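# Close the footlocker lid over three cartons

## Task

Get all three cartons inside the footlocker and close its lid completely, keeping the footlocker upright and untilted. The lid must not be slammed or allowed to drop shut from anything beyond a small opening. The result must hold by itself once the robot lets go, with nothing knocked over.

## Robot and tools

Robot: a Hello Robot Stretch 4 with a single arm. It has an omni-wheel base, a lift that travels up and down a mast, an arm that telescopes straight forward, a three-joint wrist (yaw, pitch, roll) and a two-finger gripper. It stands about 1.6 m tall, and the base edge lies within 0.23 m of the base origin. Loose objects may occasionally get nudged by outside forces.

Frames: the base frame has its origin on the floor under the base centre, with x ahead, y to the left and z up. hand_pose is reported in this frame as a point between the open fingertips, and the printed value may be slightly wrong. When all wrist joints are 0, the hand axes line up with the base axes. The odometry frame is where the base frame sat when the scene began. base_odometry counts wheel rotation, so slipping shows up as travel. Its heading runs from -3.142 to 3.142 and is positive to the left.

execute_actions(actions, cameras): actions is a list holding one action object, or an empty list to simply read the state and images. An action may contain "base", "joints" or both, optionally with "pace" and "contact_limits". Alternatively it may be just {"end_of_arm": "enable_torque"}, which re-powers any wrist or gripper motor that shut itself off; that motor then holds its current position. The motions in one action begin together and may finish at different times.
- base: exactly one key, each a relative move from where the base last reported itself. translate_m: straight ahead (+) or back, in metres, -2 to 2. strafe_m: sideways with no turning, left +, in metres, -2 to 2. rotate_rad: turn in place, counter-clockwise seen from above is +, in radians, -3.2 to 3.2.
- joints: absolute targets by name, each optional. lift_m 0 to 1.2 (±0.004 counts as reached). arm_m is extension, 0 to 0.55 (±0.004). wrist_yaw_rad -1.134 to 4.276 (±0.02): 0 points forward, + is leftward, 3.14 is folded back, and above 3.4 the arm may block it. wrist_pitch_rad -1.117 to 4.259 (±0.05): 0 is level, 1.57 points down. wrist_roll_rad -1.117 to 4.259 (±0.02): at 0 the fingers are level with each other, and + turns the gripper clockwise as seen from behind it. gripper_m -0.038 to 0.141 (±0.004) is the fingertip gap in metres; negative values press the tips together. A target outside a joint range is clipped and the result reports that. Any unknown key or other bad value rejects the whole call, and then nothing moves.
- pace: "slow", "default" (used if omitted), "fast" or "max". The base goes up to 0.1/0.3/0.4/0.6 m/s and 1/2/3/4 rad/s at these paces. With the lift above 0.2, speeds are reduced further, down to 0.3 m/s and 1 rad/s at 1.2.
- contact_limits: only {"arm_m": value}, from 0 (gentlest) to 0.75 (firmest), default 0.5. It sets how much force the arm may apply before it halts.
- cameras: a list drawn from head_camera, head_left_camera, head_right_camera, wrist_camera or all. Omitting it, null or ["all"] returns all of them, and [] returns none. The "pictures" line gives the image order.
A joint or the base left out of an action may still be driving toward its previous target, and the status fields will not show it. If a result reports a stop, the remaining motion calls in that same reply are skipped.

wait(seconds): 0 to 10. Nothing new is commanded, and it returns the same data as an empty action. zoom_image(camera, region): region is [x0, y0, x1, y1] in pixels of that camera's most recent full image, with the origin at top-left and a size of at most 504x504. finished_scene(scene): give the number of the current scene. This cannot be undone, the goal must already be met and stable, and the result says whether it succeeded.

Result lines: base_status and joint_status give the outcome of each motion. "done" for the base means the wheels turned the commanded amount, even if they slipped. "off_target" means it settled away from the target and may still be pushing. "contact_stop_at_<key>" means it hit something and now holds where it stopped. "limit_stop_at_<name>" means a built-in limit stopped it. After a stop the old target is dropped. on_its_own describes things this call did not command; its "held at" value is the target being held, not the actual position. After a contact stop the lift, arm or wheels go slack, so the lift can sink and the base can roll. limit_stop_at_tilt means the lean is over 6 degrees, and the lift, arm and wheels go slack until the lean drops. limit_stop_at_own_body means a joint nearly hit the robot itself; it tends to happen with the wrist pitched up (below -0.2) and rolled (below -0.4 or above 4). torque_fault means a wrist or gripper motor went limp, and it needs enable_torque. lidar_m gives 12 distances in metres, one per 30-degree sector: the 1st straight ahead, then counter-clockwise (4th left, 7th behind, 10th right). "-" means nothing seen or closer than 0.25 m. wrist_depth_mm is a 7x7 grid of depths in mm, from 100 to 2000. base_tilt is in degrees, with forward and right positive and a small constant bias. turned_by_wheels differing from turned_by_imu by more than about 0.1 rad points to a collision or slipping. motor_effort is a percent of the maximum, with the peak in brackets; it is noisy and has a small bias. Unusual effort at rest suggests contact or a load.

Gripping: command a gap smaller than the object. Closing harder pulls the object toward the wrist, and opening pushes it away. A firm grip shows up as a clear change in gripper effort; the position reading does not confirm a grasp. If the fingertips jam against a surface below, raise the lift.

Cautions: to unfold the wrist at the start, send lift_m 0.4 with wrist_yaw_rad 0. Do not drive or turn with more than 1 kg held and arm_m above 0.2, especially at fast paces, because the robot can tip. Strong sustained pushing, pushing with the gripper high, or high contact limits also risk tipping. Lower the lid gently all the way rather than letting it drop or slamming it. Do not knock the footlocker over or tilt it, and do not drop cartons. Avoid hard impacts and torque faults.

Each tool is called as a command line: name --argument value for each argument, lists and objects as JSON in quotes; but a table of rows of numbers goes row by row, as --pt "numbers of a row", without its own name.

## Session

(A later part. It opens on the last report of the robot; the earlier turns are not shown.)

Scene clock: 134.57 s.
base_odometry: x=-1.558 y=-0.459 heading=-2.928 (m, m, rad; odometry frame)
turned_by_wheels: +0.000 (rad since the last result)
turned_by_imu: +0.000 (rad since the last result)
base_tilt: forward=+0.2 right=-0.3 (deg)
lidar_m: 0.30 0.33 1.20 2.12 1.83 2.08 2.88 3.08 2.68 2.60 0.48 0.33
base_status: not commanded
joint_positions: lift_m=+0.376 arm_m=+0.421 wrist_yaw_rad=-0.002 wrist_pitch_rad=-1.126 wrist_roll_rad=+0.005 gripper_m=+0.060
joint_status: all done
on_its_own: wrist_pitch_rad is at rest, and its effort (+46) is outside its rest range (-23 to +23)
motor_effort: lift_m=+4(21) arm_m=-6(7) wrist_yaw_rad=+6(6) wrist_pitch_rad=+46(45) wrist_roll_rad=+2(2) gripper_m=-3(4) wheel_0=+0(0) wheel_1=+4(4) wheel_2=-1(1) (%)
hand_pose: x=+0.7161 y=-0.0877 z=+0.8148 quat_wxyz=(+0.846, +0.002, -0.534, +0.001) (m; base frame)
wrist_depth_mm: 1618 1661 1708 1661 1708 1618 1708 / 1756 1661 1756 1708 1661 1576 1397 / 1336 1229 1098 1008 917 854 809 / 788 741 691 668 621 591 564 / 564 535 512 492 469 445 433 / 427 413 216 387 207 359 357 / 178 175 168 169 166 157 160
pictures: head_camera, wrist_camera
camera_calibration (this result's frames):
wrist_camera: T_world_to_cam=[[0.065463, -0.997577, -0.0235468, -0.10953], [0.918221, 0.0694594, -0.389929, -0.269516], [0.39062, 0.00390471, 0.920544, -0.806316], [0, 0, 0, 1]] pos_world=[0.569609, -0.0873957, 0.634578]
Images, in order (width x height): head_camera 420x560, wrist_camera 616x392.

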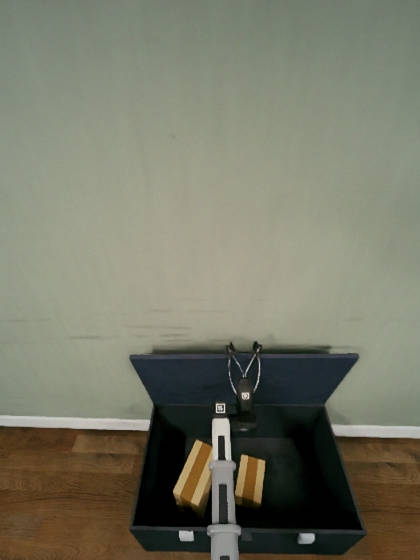

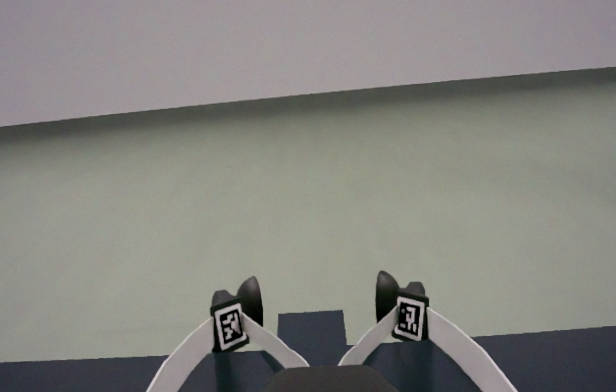

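execute_actions --actions '[{"joints":{"lift_m":0.40,"arm_m":0.485},"pace":"slow"}]' --cameras '["wrist_camera"]'

execute_actions --actions '[{"joints":{"arm_m":0.465},"pace":"slow"}]' --cameras '["wrist_camera","head_camera"]'

Scene clock: 151.33 s.
base_odometry: x=-1.558 y=-0.459 heading=-2.928 (m, m, rad; odometry frame)
turned_by_wheels: +0.000 (rad since the last result)
turned_by_imu: +0.000 (rad since the last result)
base_tilt: forward=+0.3 right=-0.4 (deg)
lidar_m: 0.31 0.34 1.16 2.12 1.80 2.05 2.91 3.10 2.68 2.59 0.48 0.34
base_status: not commanded
joint_positions: lift_m=+0.400 arm_m=+0.484 wrist_yaw_rad=+0.000 wrist_pitch_rad=-1.110 wrist_roll_rad=+0.005 gripper_m=+0.060
joint_status: all done
motor_effort: lift_m=+23(22) arm_m=+8(10) wrist_yaw_rad=+2(6) wrist_pitch_rad=+1(47) wrist_roll_rad=+1(2) gripper_m=-4(5) wheel_0=+0(0) wheel_1=+4(4) wheel_2=-1(1) (%)
hand_pose: x=+0.7827 y=-0.0875 z=+0.8363 quat_wxyz=(+0.850, +0.002, -0.527, +0.001) (m; base frame)
wrist_depth_mm: 1618 1661 1661 1708 1618 1661 1661 / 1708 1661 1464 1229 1098 976 891 / 878 788 715 661 627 574 544 / 535 508 480 455 430 410 392 / 389 373 359 345 332 320 307 / 306 297 216 278 208 259 252 / 251 173 165 162 163 151 157
pictures: wrist_camera
camera_calibration (this result's frames):
wrist_camera: T_world_to_cam=[[0.0666315, -0.997474, -0.0246104, -0.113214], [0.911866, 0.0708886, -0.40432, -0.305211], [0.405044, 0.00449906, 0.914286, -0.85811], [0, 0, 0, 1]] pos_world=[0.633427, -0.0874314, 0.658368]
Images, in order (width x height): wrist_camera 616x392.

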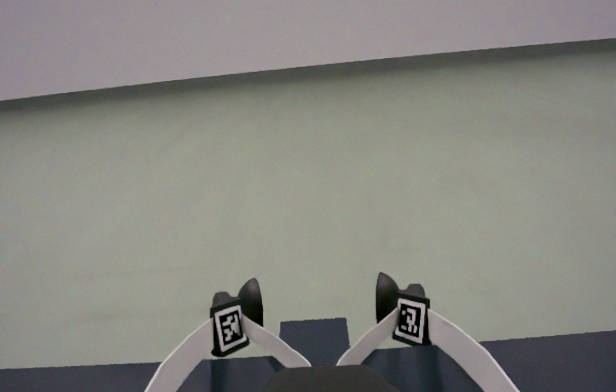

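Scene clock: 152.50 s.
base_odometry: x=-1.558 y=-0.459 heading=-2.928 (m, m, rad; odometry frame)
turned_by_wheels: +0.000 (rad since the last result)
turned_by_imu: +0.000 (rad since the last result)
base_tilt: forward=+0.2 right=-0.3 (deg)
lidar_m: 0.32 0.31 1.21 2.13 1.83 2.07 2.92 3.10 2.67 2.58 0.48 0.33
base_status: not commanded
joint_positions: lift_m=+0.400 arm_m=+0.466 wrist_yaw_rad=+0.000 wrist_pitch_rad=-1.110 wrist_roll_rad=+0.005 gripper_m=+0.060
joint_status: all done
motor_effort: lift_m=+22(22) arm_m=-8(8) wrist_yaw_rad=+1(1) wrist_pitch_rad=+0(0) wrist_roll_rad=+2(2) gripper_m=-2(4) wheel_0=+0(0) wheel_1=+4(4) wheel_2=-1(1) (%)
hand_pose: x=+0.7657 y=-0.0874 z=+0.8362 quat_wxyz=(+0.850, +0.002, -0.527, +0.001) (m; base frame)
wrist_depth_mm: 1618 1618 1618 1756 1661 1618 1661 / 1756 1756 1576 1336 1205 1042 960 / 946 866 778 732 676 634 597 / 591 549 525 488 469 445 430 / 421 407 392 375 359 347 336 / 332 324 216 303 207 283 276 / 276 266 185 162 182 167 177
pictures: head_camera, wrist_camera
camera_calibration (this result's frames):
wrist_camera: T_world_to_cam=[[0.066912, -0.997454, -0.024667, -0.112217], [0.911704, 0.0711663, -0.404637, -0.289287], [0.405362, 0.00458604, 0.914145, -0.851288], [0, 0, 0, 1]] pos_world=[0.616333, -0.0874402, 0.658376]
Images, in order (width x height): head_camera 420x560, wrist_camera 616x392.

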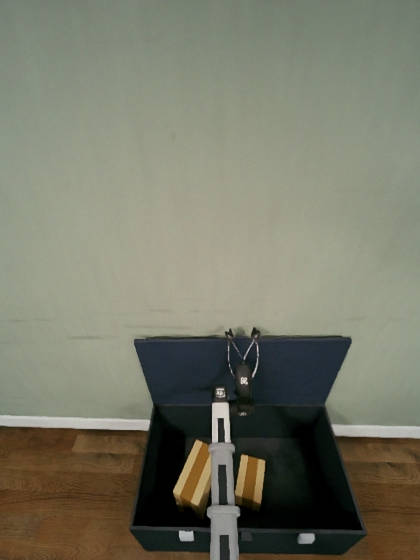

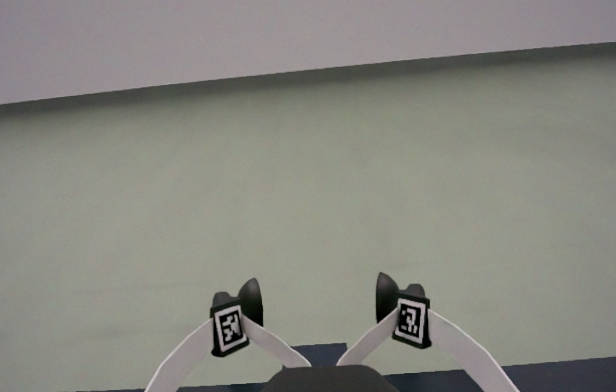

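execute_actions --actions '[{"base":{"strafe_m":0.1},"joints":{"arm_m":0.25,"lift_m":0.75}}]' --cameras '[]'

execute_actions --actions '[{"joints":{"lift_m":0.915,"wrist_pitch_rad":1.0,"wrist_roll_rad":1.57,"gripper_m":0.045}}]' --cameras '[]'

execute_actions --actions '[{"joints":{"arm_m":0.43},"contact_limits":{"arm_m":0.15}}]' --cameras '["wrist_camera","head_camera"]'

Scene clock: 161.07 s.
base_odometry: x=-1.537 y=-0.557 heading=-2.928 (m, m, rad; odometry frame)
turned_by_wheels: +0.000 (rad since the last result)
turned_by_imu: +0.000 (rad since the last result)
base_tilt: forward=+0.1 right=-0.4 (deg)
lidar_m: 0.30 0.34 1.19 2.01 1.78 1.87 2.87 3.10 2.78 2.68 0.47 0.32
base_status: done
joint_positions: lift_m=+0.750 arm_m=+0.251 wrist_yaw_rad=+0.000 wrist_pitch_rad=-1.109 wrist_roll_rad=+0.005 gripper_m=+0.060
joint_status: all done
motor_effort: lift_m=+22(23) arm_m=-7(9) wrist_yaw_rad=+1(0) wrist_pitch_rad=-1(2) wrist_roll_rad=+2(2) gripper_m=-5(2) wheel_0=-4(13) wheel_1=+3(13) wheel_2=+0(2) (%)
hand_pose: x=+0.5508 y=-0.0874 z=+1.1862 quat_wxyz=(+0.850, +0.002, -0.527, +0.001) (m; base frame)
wrist_depth_mm: 1308 1336 1336 1308 1336 1336 1336 / 1397 1397 1397 1397 1397 1397 1430 / 1499 1499 1464 1430 1366 1281 1229 / 1229 1160 1078 1008 960 931 878 / 878 854 809 778 759 715 699 / 683 668 216 627 208 585 569 / 569 554 500 161 496 459 477
pictures: none
No camera images: the call's "cameras" was empty. Leave "cameras" out to get every camera's image.

Scene clock: 162.87 s.
base_odometry: x=-1.537 y=-0.557 heading=-2.928 (m, m, rad; odometry frame)
turned_by_wheels: +0.000 (rad since the last result)
turned_by_imu: +0.000 (rad since the last result)
base_tilt: forward=+0.2 right=-0.2 (deg)
lidar_m: 0.31 0.33 1.20 2.01 1.72 1.88 2.89 3.09 2.80 2.69 0.47 0.33
base_status: not commanded
joint_positions: lift_m=+0.915 arm_m=+0.251 wrist_yaw_rad=+0.000 wrist_pitch_rad=+1.001 wrist_roll_rad=+1.570 gripper_m=+0.045
joint_status: all done
motor_effort: lift_m=+23(23) arm_m=-7(7) wrist_yaw_rad=+1(1) wrist_pitch_rad=-1(2) wrist_roll_rad=+2(5) gripper_m=-1(3) wheel_0=-3(3) wheel_1=+3(3) wheel_2=+0(0) (%)
hand_pose: x=+0.5780 y=-0.0874 z=+0.8500 quat_wxyz=(+0.621, +0.620, +0.339, -0.339) (m; base frame)
wrist_depth_mm: 334 399 439 615 866 917 842 / 329 392 436 609 946 960 831 / 330 394 436 603 946 891 842 / 332 387 433 603 931 931 842 / 330 389 433 597 931 741 820 / 332 389 382 591 206 723 820 / 336 384 384 508 788 741 820
pictures: none
No camera images: the call's "cameras" was empty. Leave "cameras" out to get every camera's image.

Scene clock: 164.50 s.
base_odometry: x=-1.537 y=-0.557 heading=-2.928 (m, m, rad; odometry frame)
turned_by_wheels: +0.000 (rad since the last result)
turned_by_imu: +0.000 (rad since the last result)
base_tilt: forward=+0.3 right=-0.5 (deg)
lidar_m: 0.29 0.34 1.22 2.04 1.76 1.88 2.91 3.10 2.78 2.69 0.48 0.34
base_status: not commanded
joint_positions: lift_m=+0.915 arm_m=+0.429 wrist_yaw_rad=+0.000 wrist_pitch_rad=+1.001 wrist_roll_rad=+1.570 gripper_m=+0.045
joint_status: all done
motor_effort: lift_m=+23(22) arm_m=+8(9) wrist_yaw_rad=+0(1) wrist_pitch_rad=-2(1) wrist_roll_rad=+1(1) gripper_m=-2(3) wheel_0=-3(3) wheel_1=+3(3) wheel_2=+0(0) (%)
contact_limits: arm_m 0.15
hand_pose: x=+0.7552 y=-0.0874 z=+0.8500 quat_wxyz=(+0.621, +0.620, +0.339, -0.339) (m; base frame)
wrist_depth_mm: 172 205 260 309 427 866 842 / 171 205 260 307 421 891 854 / 171 206 260 307 418 904 750 / 171 206 260 307 410 904 831 / 171 206 260 307 407 891 691 / 170 205 235 297 206 891 831 / 173 199 234 287 402 654 831
pictures: head_camera, wrist_camera
camera_calibration (this result's frames):
wrist_camera: T_world_to_cam=[[-0.835996, 0.0647208, -0.544905, 1.10573], [0.0780812, 0.996946, -0.0013809, 0.0935437], [0.543152, -0.0437013, -0.838496, 0.521869], [0, 0, 0, 1]] pos_world=[0.633625, -0.142015, 1.04023]
Images, in order (width x height): head_camera 420x560, wrist_camera 616x392.

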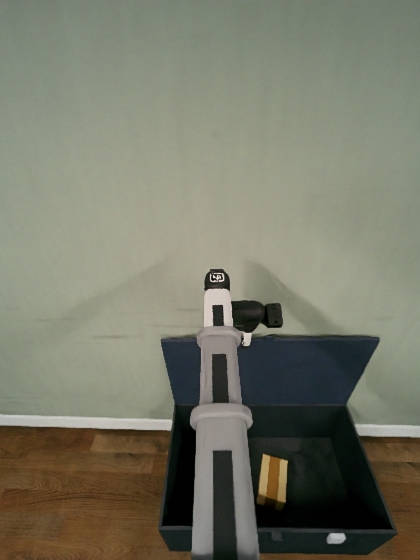

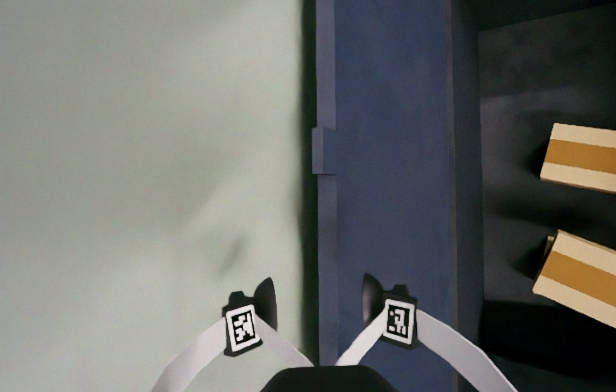

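execute_actions --actions '[{"joints":{"arm_m":0.445,"lift_m":0.87},"pace":"slow","contact_limits":{"arm_m":0.15}}]' --cameras '["wrist_camera"]'

Scene clock: 174.80 s.
base_odometry: x=-1.537 y=-0.557 heading=-2.928 (m, m, rad; odometry frame)
turned_by_wheels: +0.000 (rad since the last result)
turned_by_imu: +0.000 (rad since the last result)
base_tilt: forward=+0.4 right=-0.4 (deg)
lidar_m: 0.29 0.34 1.21 2.03 1.76 1.86 2.88 3.11 2.76 2.70 0.49 0.31
base_status: not commanded
joint_positions: lift_m=+0.870 arm_m=+0.444 wrist_yaw_rad=+0.000 wrist_pitch_rad=+1.001 wrist_roll_rad=+1.570 gripper_m=+0.045
joint_status: all done
motor_effort: lift_m=+15(21) arm_m=+8(9) wrist_yaw_rad=+0(0) wrist_pitch_rad=-1(2) wrist_roll_rad=+2(2) gripper_m=-3(2) wheel_0=-3(3) wheel_1=+3(3) wheel_2=+0(0) (%)
contact_limits: arm_m 0.15
hand_pose: x=+0.7701 y=-0.0874 z=+0.8057 quat_wxyz=(+0.621, +0.620, +0.339, -0.339) (m; base frame)
wrist_depth_mm: 159 188 239 274 379 809 831 / 157 189 241 274 375 854 831 / 158 189 241 255 370 842 750 / 157 189 241 268 368 866 809 / 158 189 240 267 364 831 778 / 158 189 215 249 206 831 788 / 159 183 215 241 357 597 778
pictures: wrist_camera
camera_calibration (this result's frames):
wrist_camera: T_world_to_cam=[[-0.835996, 0.064721, -0.544905, 1.0941], [0.0780815, 0.996946, -0.00138089, 0.0923125], [0.543152, -0.0437014, -0.838496, 0.476571], [0, 0, 0, 1]] pos_world=[0.648608, -0.142015, 0.995913]
Images, in order (width x height): wrist_camera 616x392.

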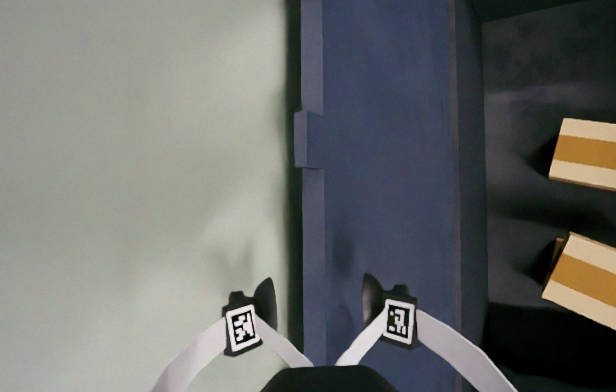

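execute_actions --actions '[{"joints":{"lift_m":0.843},"pace":"slow"}]' --cameras '["wrist_camera"]'

Scene clock: 178.50 s.
base_odometry: x=-1.537 y=-0.557 heading=-2.928 (m, m, rad; odometry frame)
turned_by_wheels: +0.000 (rad since the last result)
turned_by_imu: +0.000 (rad since the last result)
base_tilt: forward=+0.3 right=-0.4 (deg)
lidar_m: 0.31 0.33 1.21 2.02 1.73 1.86 2.89 3.09 2.80 2.69 0.45 0.33
base_status: not commanded
joint_positions: lift_m=+0.843 arm_m=+0.444 wrist_yaw_rad=+0.000 wrist_pitch_rad=+1.001 wrist_roll_rad=+1.570 gripper_m=+0.045
joint_status: all done
motor_effort: lift_m=+14(16) arm_m=+8(9) wrist_yaw_rad=+0(0) wrist_pitch_rad=+1(2) wrist_roll_rad=+1(1) gripper_m=-5(3) wheel_0=-3(4) wheel_1=+3(3) wheel_2=+0(0) (%)
hand_pose: x=+0.7701 y=-0.0874 z=+0.7787 quat_wxyz=(+0.621, +0.620, +0.339, -0.339) (m; base frame)
wrist_depth_mm: 159 189 239 244 382 809 788 / 157 190 240 243 379 842 778 / 157 189 239 228 377 831 707 / 157 189 240 239 370 831 778 / 158 190 240 237 368 842 759 / 158 189 216 224 207 831 759 / 159 183 215 223 359 585 759
pictures: wrist_camera
camera_calibration (this result's frames):
wrist_camera: T_world_to_cam=[[-0.835996, 0.0647209, -0.544905, 1.07939], [0.0780814, 0.996946, -0.00138097, 0.0922751], [0.543152, -0.0437014, -0.838496, 0.453927], [0, 0, 0, 1]] pos_world=[0.64861, -0.142015, 0.96891]
Images, in order (width x height): wrist_camera 616x392.

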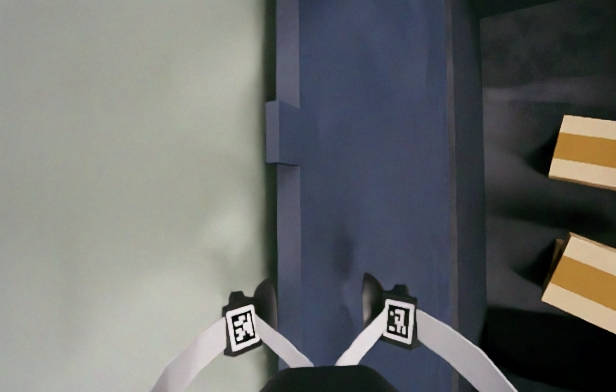

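execute_actions --actions '[{"joints":{"arm_m":0.39,"lift_m":0.84,"gripper_m":0.035},"pace":"slow"}]' --cameras '["wrist_camera"]'

Scene clock: 181.90 s.
base_odometry: x=-1.537 y=-0.557 heading=-2.928 (m, m, rad; odometry frame)
turned_by_wheels: +0.000 (rad since the last result)
turned_by_imu: +0.000 (rad since the last result)
base_tilt: forward=+0.2 right=-0.4 (deg)
lidar_m: 0.31 0.34 1.22 2.03 1.74 1.84 2.90 3.08 2.75 2.69 0.46 0.33
base_status: not commanded
joint_positions: lift_m=+0.840 arm_m=+0.391 wrist_yaw_rad=+0.000 wrist_pitch_rad=+1.002 wrist_roll_rad=+1.570 gripper_m=+0.035
joint_status: all done
motor_effort: lift_m=+14(15) arm_m=-8(9) wrist_yaw_rad=+1(2) wrist_pitch_rad=-4(6) wrist_roll_rad=+1(2) gripper_m=-3(4) wheel_0=-3(3) wheel_1=+3(3) wheel_2=+0(0) (%)
hand_pose: x=+0.7177 y=-0.0875 z=+0.7755 quat_wxyz=(+0.620, +0.620, +0.340, -0.339) (m; base frame)
wrist_depth_mm: 207 246 310 368 436 854 778 / 205 246 315 370 427 854 798 / 205 246 312 368 410 854 683 / 205 246 314 370 404 842 778 / 206 247 312 368 392 842 615 / 205 247 291 212 207 854 591 / 207 238 281 211 347 750 759
pictures: wrist_camera
camera_calibration (this result's frames):
wrist_camera: T_world_to_cam=[[-0.836506, 0.0650305, -0.544086, 1.03358], [0.0784444, 0.996917, -0.0014505, 0.096213], [0.542314, -0.0438939, -0.839028, 0.480774], [0, 0, 0, 1]] pos_world=[0.596314, -0.142027, 0.965876]
Images, in order (width x height): wrist_camera 616x392.

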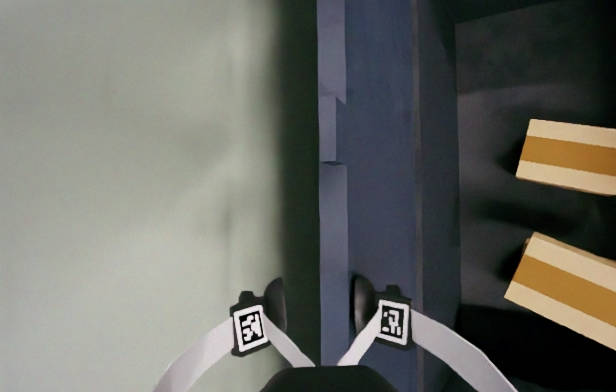

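execute_actions --actions '[{"joints":{"arm_m":0.30,"lift_m":0.804},"pace":"slow"}]' --cameras '["wrist_camera"]'

execute_actions --actions '[{"joints":{"arm_m":0.181,"lift_m":0.73,"wrist_pitch_rad":0.9},"pace":"slow"}]' --cameras '["wrist_camera"]'

Scene clock: 193.33 s.
base_odometry: x=-1.537 y=-0.557 heading=-2.928 (m, m, rad; odometry frame)
turned_by_wheels: +0.000 (rad since the last result)
turned_by_imu: +0.000 (rad since the last result)
base_tilt: forward=+0.3 right=-0.3 (deg)
lidar_m: 0.30 0.32 1.21 2.02 1.73 1.87 2.88 3.09 2.79 2.69 0.47 0.32
base_status: not commanded
joint_positions: lift_m=+0.804 arm_m=+0.301 wrist_yaw_rad=+0.000 wrist_pitch_rad=+1.003 wrist_roll_rad=+1.570 gripper_m=+0.035
joint_status: all done
motor_effort: lift_m=+15(15) arm_m=-7(7) wrist_yaw_rad=+1(1) wrist_pitch_rad=-8(8) wrist_roll_rad=+0(1) gripper_m=-4(5) wheel_0=-3(3) wheel_1=+3(3) wheel_2=+0(0) (%)
hand_pose: x=+0.6275 y=-0.0875 z=+0.7393 quat_wxyz=(+0.620, +0.620, +0.340, -0.340) (m; base frame)
wrist_depth_mm: 293 343 439 539 820 831 759 / 286 347 439 539 820 842 750 / 285 345 442 544 809 732 750 / 286 345 439 544 798 842 741 / 285 345 439 539 788 647 741 / 287 343 407 212 205 609 559 / 289 332 394 203 750 741 732
pictures: wrist_camera
camera_calibration (this result's frames):
wrist_camera: T_world_to_cam=[[-0.836947, 0.0651526, -0.543392, 0.938197], [0.078564, 0.996908, -0.0014773, 0.103192], [0.541615, -0.0439275, -0.839478, 0.500126], [0, 0, 0, 1]] pos_world=[0.506239, -0.142029, 0.929806]
Images, in order (width x height): wrist_camera 616x392.

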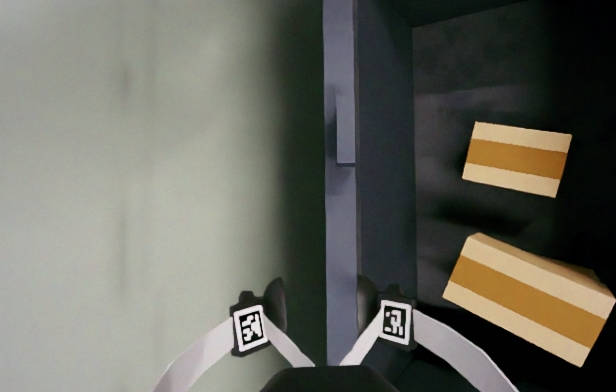

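Scene clock: 195.80 s.
base_odometry: x=-1.537 y=-0.557 heading=-2.928 (m, m, rad; odometry frame)
turned_by_wheels: +0.000 (rad since the last result)
turned_by_imu: +0.000 (rad since the last result)
base_tilt: forward=+0.2 right=-0.3 (deg)
lidar_m: 0.32 0.36 1.24 2.03 1.74 1.86 2.88 3.10 2.81 2.69 0.46 0.32
base_status: not commanded
joint_positions: lift_m=+0.730 arm_m=+0.182 wrist_yaw_rad=-0.001 wrist_pitch_rad=+0.904 wrist_roll_rad=+1.570 gripper_m=+0.035
joint_status: all done
motor_effort: lift_m=+16(15) arm_m=-7(7) wrist_yaw_rad=+2(3) wrist_pitch_rad=-10(14) wrist_roll_rad=+0(1) gripper_m=-6(6) wheel_0=-4(3) wheel_1=+3(3) wheel_2=+0(0) (%)
hand_pose: x=+0.5317 y=-0.0875 z=+0.6818 quat_wxyz=(+0.636, +0.636, +0.309, -0.309) (m; base frame)
wrist_depth_mm: 377 445 544 404 854 778 707 / 375 445 544 427 866 778 707 / 373 442 549 442 842 691 683 / 377 439 549 462 854 759 683 / 377 442 549 480 831 654 691 / 377 445 512 212 204 559 539 / 379 430 492 202 778 525 676
pictures: wrist_camera
camera_calibration (this result's frames):
wrist_camera: T_world_to_cam=[[-0.779224, 0.0653352, -0.623331, 0.850596], [0.078566, 0.996889, 0.00627513, 0.105387], [0.621802, -0.0440829, -0.781933, 0.421798], [0, 0, 0, 1]] pos_world=[0.39225, -0.142039, 0.85936]
Images, in order (width x height): wrist_camera 616x392.

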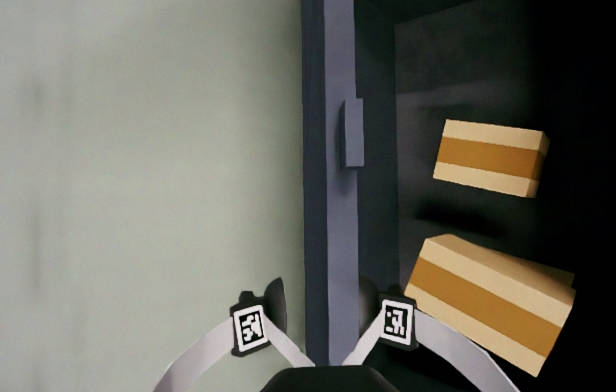

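execute_actions --actions '[{"joints":{"arm_m":0.088,"lift_m":0.64,"wrist_pitch_rad":0.75},"pace":"slow"}]' --cameras '["wrist_camera"]'

execute_actions --actions '[{"base":{"translate_m":-0.065},"joints":{"lift_m":0.546,"wrist_pitch_rad":0.6},"pace":"slow"}]' --cameras '["wrist_camera"]'

Scene clock: 202.10 s.
base_odometry: x=-1.537 y=-0.557 heading=-2.928 (m, m, rad; odometry frame)
turned_by_wheels: +0.000 (rad since the last result)
turned_by_imu: +0.000 (rad since the last result)
base_tilt: forward=+0.1 right=-0.4 (deg)
lidar_m: 0.27 0.35 1.19 2.03 1.74 1.86 2.86 3.09 2.76 2.69 0.44 0.33
base_status: not commanded
joint_positions: lift_m=+0.640 arm_m=+0.089 wrist_yaw_rad=+0.000 wrist_pitch_rad=+0.755 wrist_roll_rad=+1.570 gripper_m=+0.035
joint_status: all done
motor_effort: lift_m=+16(15) arm_m=-8(8) wrist_yaw_rad=+2(4) wrist_pitch_rad=-13(17) wrist_roll_rad=+0(1) gripper_m=-5(7) wheel_0=-3(3) wheel_1=+3(3) wheel_2=+0(0) (%)
hand_pose: x=+0.4704 y=-0.0875 z=+0.6207 quat_wxyz=(+0.658, +0.657, +0.261, -0.261) (m; base frame)
wrist_depth_mm: 436 500 591 298 809 732 640 / 433 500 585 304 809 741 647 / 436 496 591 310 820 634 621 / 439 496 591 317 820 723 640 / 436 500 585 322 768 647 634 / 433 500 564 212 202 504 508 / 439 484 539 200 759 469 615
pictures: wrist_camera
camera_calibration (this result's frames):
wrist_camera: T_world_to_cam=[[-0.678192, 0.065199, -0.731987, 0.784654], [0.0766426, 0.9969, 0.0177851, 0.104337], [0.730877, -0.0440396, -0.681087, 0.298281], [0, 0, 0, 1]] pos_world=[0.306142, -0.142036, 0.775656]
Images, in order (width x height): wrist_camera 616x392.

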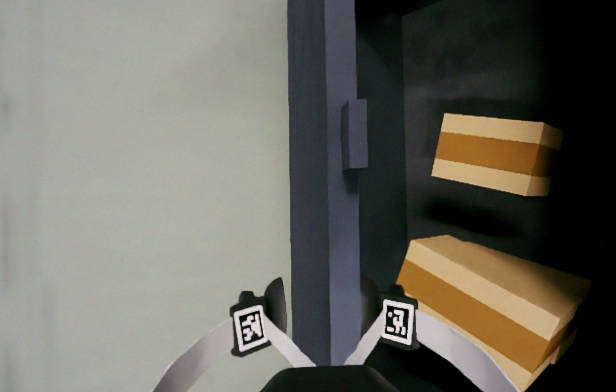

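Scene clock: 204.00 s.
base_odometry: x=-1.473 y=-0.543 heading=-2.928 (m, m, rad; odometry frame)
turned_by_wheels: +0.000 (rad since the last result)
turned_by_imu: +0.000 (rad since the last result)
base_tilt: forward=+0.2 right=-0.4 (deg)
lidar_m: 0.39 0.39 1.30 2.01 1.72 1.84 2.83 3.02 2.79 2.70 0.57 0.40
base_status: done
joint_positions: lift_m=+0.546 arm_m=+0.089 wrist_yaw_rad=+0.000 wrist_pitch_rad=+0.606 wrist_roll_rad=+1.570 gripper_m=+0.035
joint_status: all done
motor_effort: lift_m=+17(17) arm_m=-6(7) wrist_yaw_rad=+1(4) wrist_pitch_rad=-17(21) wrist_roll_rad=+0(1) gripper_m=-7(6) wheel_0=-3(5) wheel_1=-4(7) wheel_2=+6(9) (%)
hand_pose: x=+0.4972 y=-0.0875 z=+0.5601 quat_wxyz=(+0.675, +0.675, +0.211, -0.211) (m; base frame)
wrist_depth_mm: 477 530 609 277 798 699 597 / 480 535 615 282 788 715 591 / 477 539 609 289 778 574 525 / 477 530 609 296 768 683 580 / 473 530 603 303 723 615 580 / 480 530 580 212 196 469 459 / 480 521 574 195 741 415 455
pictures: wrist_camera
camera_calibration (this result's frames):
wrist_camera: T_world_to_cam=[[-0.561984, 0.0650546, -0.824586, 0.752553], [0.0729768, 0.996914, 0.028914, 0.0989166], [0.823922, -0.0439264, -0.564998, 0.126098], [0, 0, 0, 1]] pos_world=[0.311809, -0.142029, 0.68893]
Images, in order (width x height): wrist_camera 616x392.

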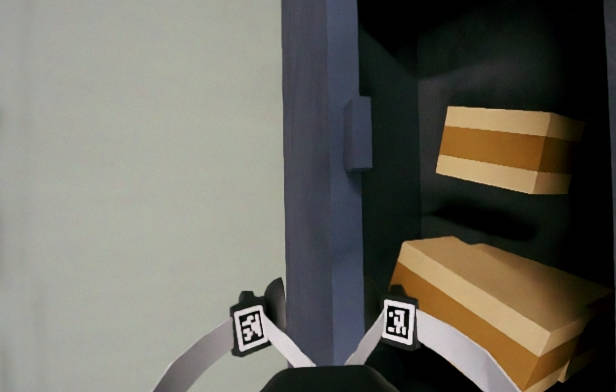

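execute_actions --actions '[{"base":{"translate_m":-0.032},"joints":{"lift_m":0.479,"gripper_m":0.04},"pace":"slow"}]' --cameras '[]'

execute_actions --actions '[{"base":{"translate_m":-0.022},"joints":{"lift_m":0.412},"pace":"slow"}]' --cameras '["wrist_camera"]'

Scene clock: 208.53 s.
base_odometry: x=-1.442 y=-0.537 heading=-2.929 (m, m, rad; odometry frame)
turned_by_wheels: +0.000 (rad since the last result)
turned_by_imu: +0.000 (rad since the last result)
base_tilt: forward=+0.4 right=-0.4 (deg)
lidar_m: 0.41 0.41 1.36 2.02 1.72 1.85 2.78 2.98 2.77 2.71 0.61 0.46
base_status: done
joint_positions: lift_m=+0.479 arm_m=+0.089 wrist_yaw_rad=+0.000 wrist_pitch_rad=+0.606 wrist_roll_rad=+1.570 gripper_m=+0.040
joint_status: all done
motor_effort: lift_m=+17(16) arm_m=-7(6) wrist_yaw_rad=-1(1) wrist_pitch_rad=-16(16) wrist_roll_rad=+0(0) gripper_m=-7(6) wheel_0=-5(4) wheel_1=-5(7) wheel_2=+7(13) (%)
hand_pose: x=+0.4972 y=-0.0873 z=+0.4931 quat_wxyz=(+0.675, +0.675, +0.211, -0.211) (m; base frame)
wrist_depth_mm: 508 564 621 241 759 627 287 / 508 559 621 242 732 634 285 / 504 564 621 246 574 525 268 / 504 564 621 246 768 597 279 / 504 569 615 247 539 615 277 / 504 569 615 224 196 439 274 / 508 554 190 204 445 382 267
pictures: none
No camera images: the call's "cameras" was empty. Leave "cameras" out to get every camera's image.

Scene clock: 209.97 s.
base_odometry: x=-1.421 y=-0.532 heading=-2.929 (m, m, rad; odometry frame)
turned_by_wheels: +0.000 (rad since the last result)
turned_by_imu: +0.000 (rad since the last result)
base_tilt: forward=+0.2 right=-0.4 (deg)
lidar_m: 0.43 0.43 1.36 2.03 1.67 1.83 2.75 2.94 2.79 2.68 0.64 0.47
base_status: done
joint_positions: lift_m=+0.412 arm_m=+0.089 wrist_yaw_rad=+0.000 wrist_pitch_rad=+0.606 wrist_roll_rad=+1.570 gripper_m=+0.040
joint_status: all done
motor_effort: lift_m=+16(17) arm_m=-7(6) wrist_yaw_rad=-1(0) wrist_pitch_rad=-15(15) wrist_roll_rad=+0(1) gripper_m=-6(7) wheel_0=-3(7) wheel_1=-4(8) wheel_2=+6(9) (%)
hand_pose: x=+0.4973 y=-0.0873 z=+0.4262 quat_wxyz=(+0.675, +0.675, +0.211, -0.211) (m; base frame)
wrist_depth_mm: 525 580 436 226 668 265 338 / 530 585 433 227 654 264 336 / 525 580 439 229 488 249 332 / 525 585 442 229 634 258 330 / 525 585 439 230 591 259 327 / 525 574 449 216 201 266 327 / 525 580 190 204 375 242 322
pictures: wrist_camera
camera_calibration (this result's frames):
wrist_camera: T_world_to_cam=[[-0.561765, 0.0647086, -0.824762, 0.6421], [0.0723538, 0.996959, 0.0289368, 0.10294], [0.824127, -0.043419, -0.564739, 0.0501786], [0, 0, 0, 1]] pos_world=[0.311908, -0.141997, 0.554939]
Images, in order (width x height): wrist_camera 616x392.

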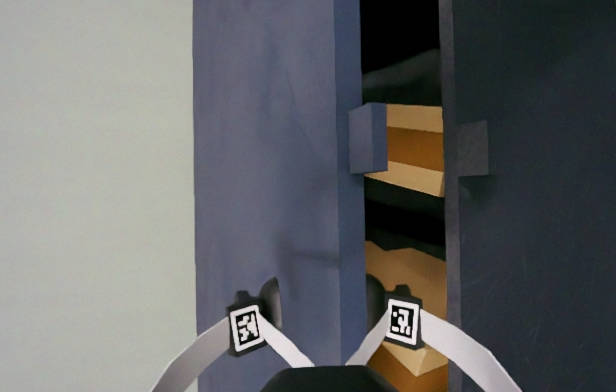

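execute_actions --actions '[{"joints":{"arm_m":0.073,"lift_m":0.395},"pace":"slow"}]' --cameras '["wrist_camera"]'

zoom_image --camera "wrist_camera" --region '[220, 240, 480, 392]'

Scene clock: 215.60 s.
base_odometry: x=-1.421 y=-0.532 heading=-2.929 (m, m, rad; odometry frame)
turned_by_wheels: +0.000 (rad since the last result)
turned_by_imu: +0.000 (rad since the last result)
base_tilt: forward=+0.2 right=-0.4 (deg)
lidar_m: 0.41 0.43 1.38 2.05 1.70 1.83 2.77 2.96 2.79 2.69 0.61 0.43
base_status: not commanded
joint_positions: lift_m=+0.395 arm_m=+0.074 wrist_yaw_rad=+0.000 wrist_pitch_rad=+0.607 wrist_roll_rad=+1.570 gripper_m=+0.040
joint_status: all done
motor_effort: lift_m=+16(16) arm_m=-7(9) wrist_yaw_rad=+2(2) wrist_pitch_rad=-20(21) wrist_roll_rad=-1(1) gripper_m=-5(7) wheel_0=-3(3) wheel_1=-4(4) wheel_2=+6(6) (%)
hand_pose: x=+0.4821 y=-0.0875 z=+0.4088 quat_wxyz=(+0.675, +0.675, +0.211, -0.212) (m; base frame)
wrist_depth_mm: 539 603 410 248 259 296 379 / 530 597 413 248 257 293 373 / 535 597 413 248 236 291 370 / 530 597 418 248 253 290 366 / 535 597 421 249 517 287 362 / 535 597 418 236 208 283 362 / 544 580 190 224 248 256 357
pictures: wrist_camera
camera_calibration (this result's frames):
wrist_camera: T_world_to_cam=[[-0.563041, 0.0652871, -0.823846, 0.619518], [0.0733533, 0.996888, 0.0288683, 0.104301], [0.823167, -0.0441778, -0.566078, 0.0538345], [0, 0, 0, 1]] pos_world=[0.296848, -0.142045, 0.537851]
Images, in order (width x height): wrist_camera 616x392.

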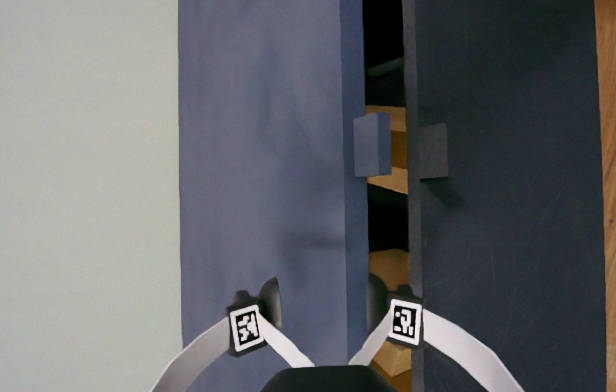

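Region (220, 240, 480, 392) of wrist_camera's 616x392 image, scaled by 1.938; it fills the top 295 rows of this view, and the rest is white.

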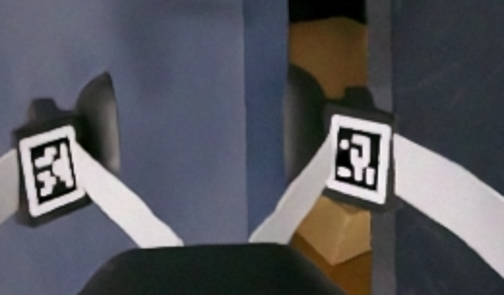

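execute_actions --actions '[{"joints":{"arm_m":0.068,"lift_m":0.378},"pace":"slow"}]' --cameras '["wrist_camera"]'

zoom_image --camera "wrist_camera" --region '[220, 240, 480, 392]'

Scene clock: 219.10 s.
base_odometry: x=-1.421 y=-0.532 heading=-2.929 (m, m, rad; odometry frame)
turned_by_wheels: +0.000 (rad since the last result)
turned_by_imu: +0.000 (rad since the last result)
base_tilt: forward=+0.1 right=-0.5 (deg)
lidar_m: 0.44 0.44 1.38 2.02 1.66 1.89 2.75 2.96 2.78 2.71 0.64 0.44
base_status: not commanded
joint_positions: lift_m=+0.378 arm_m=+0.069 wrist_yaw_rad=-0.001 wrist_pitch_rad=+0.607 wrist_roll_rad=+1.570 gripper_m=+0.040
joint_status: all done
motor_effort: lift_m=+16(16) arm_m=-7(6) wrist_yaw_rad=+3(2) wrist_pitch_rad=-22(20) wrist_roll_rad=+0(1) gripper_m=-6(4) wheel_0=-3(3) wheel_1=-4(4) wheel_2=+5(5) (%)
hand_pose: x=+0.4770 y=-0.0876 z=+0.3918 quat_wxyz=(+0.675, +0.675, +0.211, -0.212) (m; base frame)
wrist_depth_mm: 539 591 392 251 252 304 389 / 539 597 392 253 250 303 387 / 539 597 397 253 223 300 379 / 539 591 397 253 246 300 379 / 544 591 397 254 252 296 375 / 539 591 397 242 209 294 373 / 544 585 190 231 241 267 368
pictures: wrist_camera
camera_calibration (this result's frames):
wrist_camera: T_world_to_cam=[[-0.563142, 0.0653545, -0.823772, 0.602678], [0.0734668, 0.99688, 0.0288652, 0.105135], [0.823088, -0.0442647, -0.566186, 0.0484336], [0, 0, 0, 1]] pos_world=[0.291804, -0.142051, 0.520857]
Images, in order (width x height): wrist_camera 616x392.

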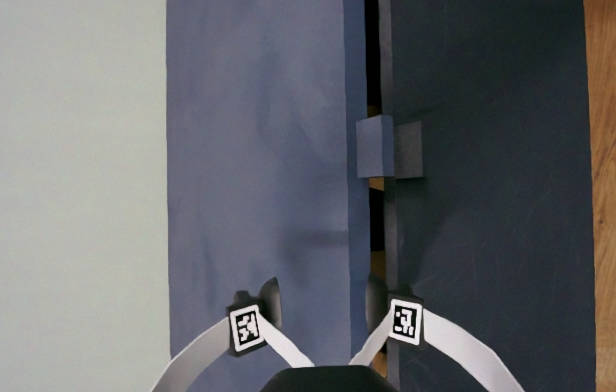

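Region (220, 240, 480, 392) of wrist_camera's 616x392 image, scaled by 1.938; it fills the top 295 rows of this view, and the rest is white.

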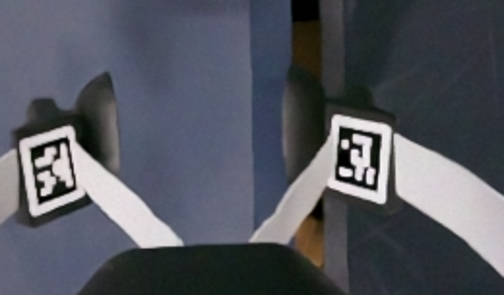

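execute_actions --actions '[{"joints":{"arm_m":0.064,"lift_m":0.366},"pace":"slow"}]' --cameras '["wrist_camera"]'

Scene clock: 223.50 s.
base_odometry: x=-1.421 y=-0.532 heading=-2.929 (m, m, rad; odometry frame)
turned_by_wheels: +0.000 (rad since the last result)
turned_by_imu: +0.000 (rad since the last result)
base_tilt: forward=+0.2 right=-0.5 (deg)
lidar_m: 0.43 0.46 1.35 2.03 1.70 1.87 2.76 2.96 2.76 2.70 0.63 0.44
base_status: not commanded
joint_positions: lift_m=+0.366 arm_m=+0.065 wrist_yaw_rad=-0.001 wrist_pitch_rad=+0.607 wrist_roll_rad=+1.570 gripper_m=+0.040
joint_status: all done
motor_effort: lift_m=+14(14) arm_m=-6(7) wrist_yaw_rad=+4(4) wrist_pitch_rad=-20(22) wrist_roll_rad=+0(1) gripper_m=-3(6) wheel_0=-3(3) wheel_1=-4(4) wheel_2=+5(5) (%)
hand_pose: x=+0.4728 y=-0.0877 z=+0.3799 quat_wxyz=(+0.675, +0.675, +0.211, -0.212) (m; base frame)
wrist_depth_mm: 544 597 384 256 250 312 397 / 539 597 384 257 249 309 392 / 544 597 387 257 226 307 392 / 549 597 389 258 245 303 387 / 544 603 387 258 244 301 384 / 544 591 389 246 207 301 382 / 539 597 190 236 242 272 379
pictures: wrist_camera
camera_calibration (this result's frames):
wrist_camera: T_world_to_cam=[[-0.56314, 0.0658015, -0.823737, 0.590548], [0.07419, 0.996825, 0.0289087, 0.105588], [0.823024, -0.0448335, -0.566234, 0.0451819], [0, 0, 0, 1]] pos_world=[0.287542, -0.142086, 0.508987]
Images, in order (width x height): wrist_camera 616x392.

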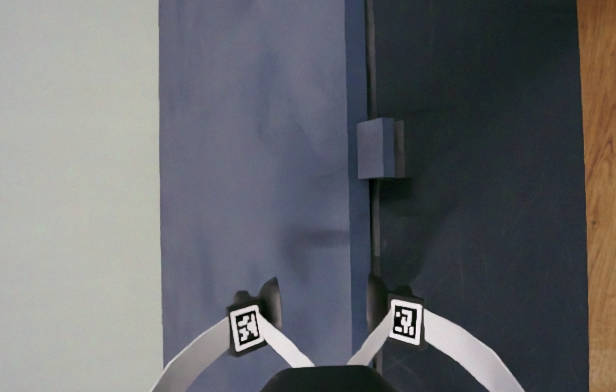

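execute_actions --actions '[{"joints":{"arm_m":0.0,"lift_m":0.363},"pace":"slow"}]' --cameras '["wrist_camera","head_camera"]'

Scene clock: 227.63 s.
base_odometry: x=-1.421 y=-0.532 heading=-2.929 (m, m, rad; odometry frame)
turned_by_wheels: +0.000 (rad since the last result)
turned_by_imu: +0.000 (rad since the last result)
base_tilt: forward=+0.3 right=-0.6 (deg)
lidar_m: 0.44 0.44 1.38 2.02 1.66 1.86 2.78 2.98 2.78 2.66 0.62 0.46
base_status: not commanded
joint_positions: lift_m=+0.363 arm_m=+0.001 wrist_yaw_rad=+0.000 wrist_pitch_rad=+0.602 wrist_roll_rad=+1.570 gripper_m=+0.040
joint_status: all done
motor_effort: lift_m=+15(15) arm_m=-8(9) wrist_yaw_rad=+1(4) wrist_pitch_rad=-6(20) wrist_roll_rad=+0(0) gripper_m=-2(5) wheel_0=-3(4) wheel_1=-4(4) wheel_2=+5(5) (%)
hand_pose: x=+0.4100 y=-0.0875 z=+0.3781 quat_wxyz=(+0.676, +0.675, +0.210, -0.210) (m; base frame)
wrist_depth_mm: 603 640 399 300 338 421 449 / 597 654 404 298 340 421 459 / 597 647 404 290 336 415 455 / 597 647 407 293 334 413 455 / 591 640 404 294 332 413 459 / 597 647 404 286 207 407 459 / 603 640 190 277 320 379 452
pictures: head_camera, wrist_camera
camera_calibration (this result's frames):
wrist_camera: T_world_to_cam=[[-0.558874, 0.0651594, -0.826688, 0.553046], [0.0728949, 0.996909, 0.0292963, 0.110416], [0.826042, -0.0438885, -0.561897, 0.093045], [0, 0, 0, 1]] pos_world=[0.224175, -0.142027, 0.506244]
Images, in order (width x height): head_camera 420x560, wrist_camera 616x392.

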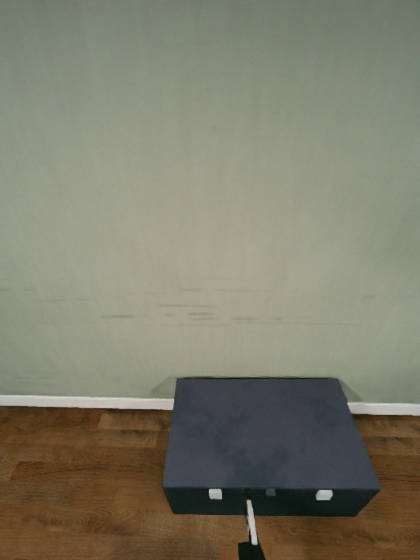

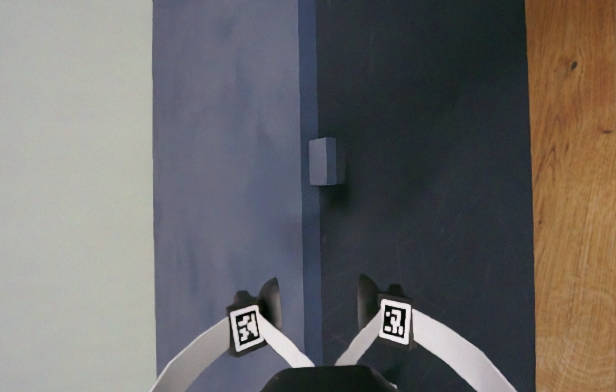

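finished_scene --scene 2

The scene is finished: the task was done.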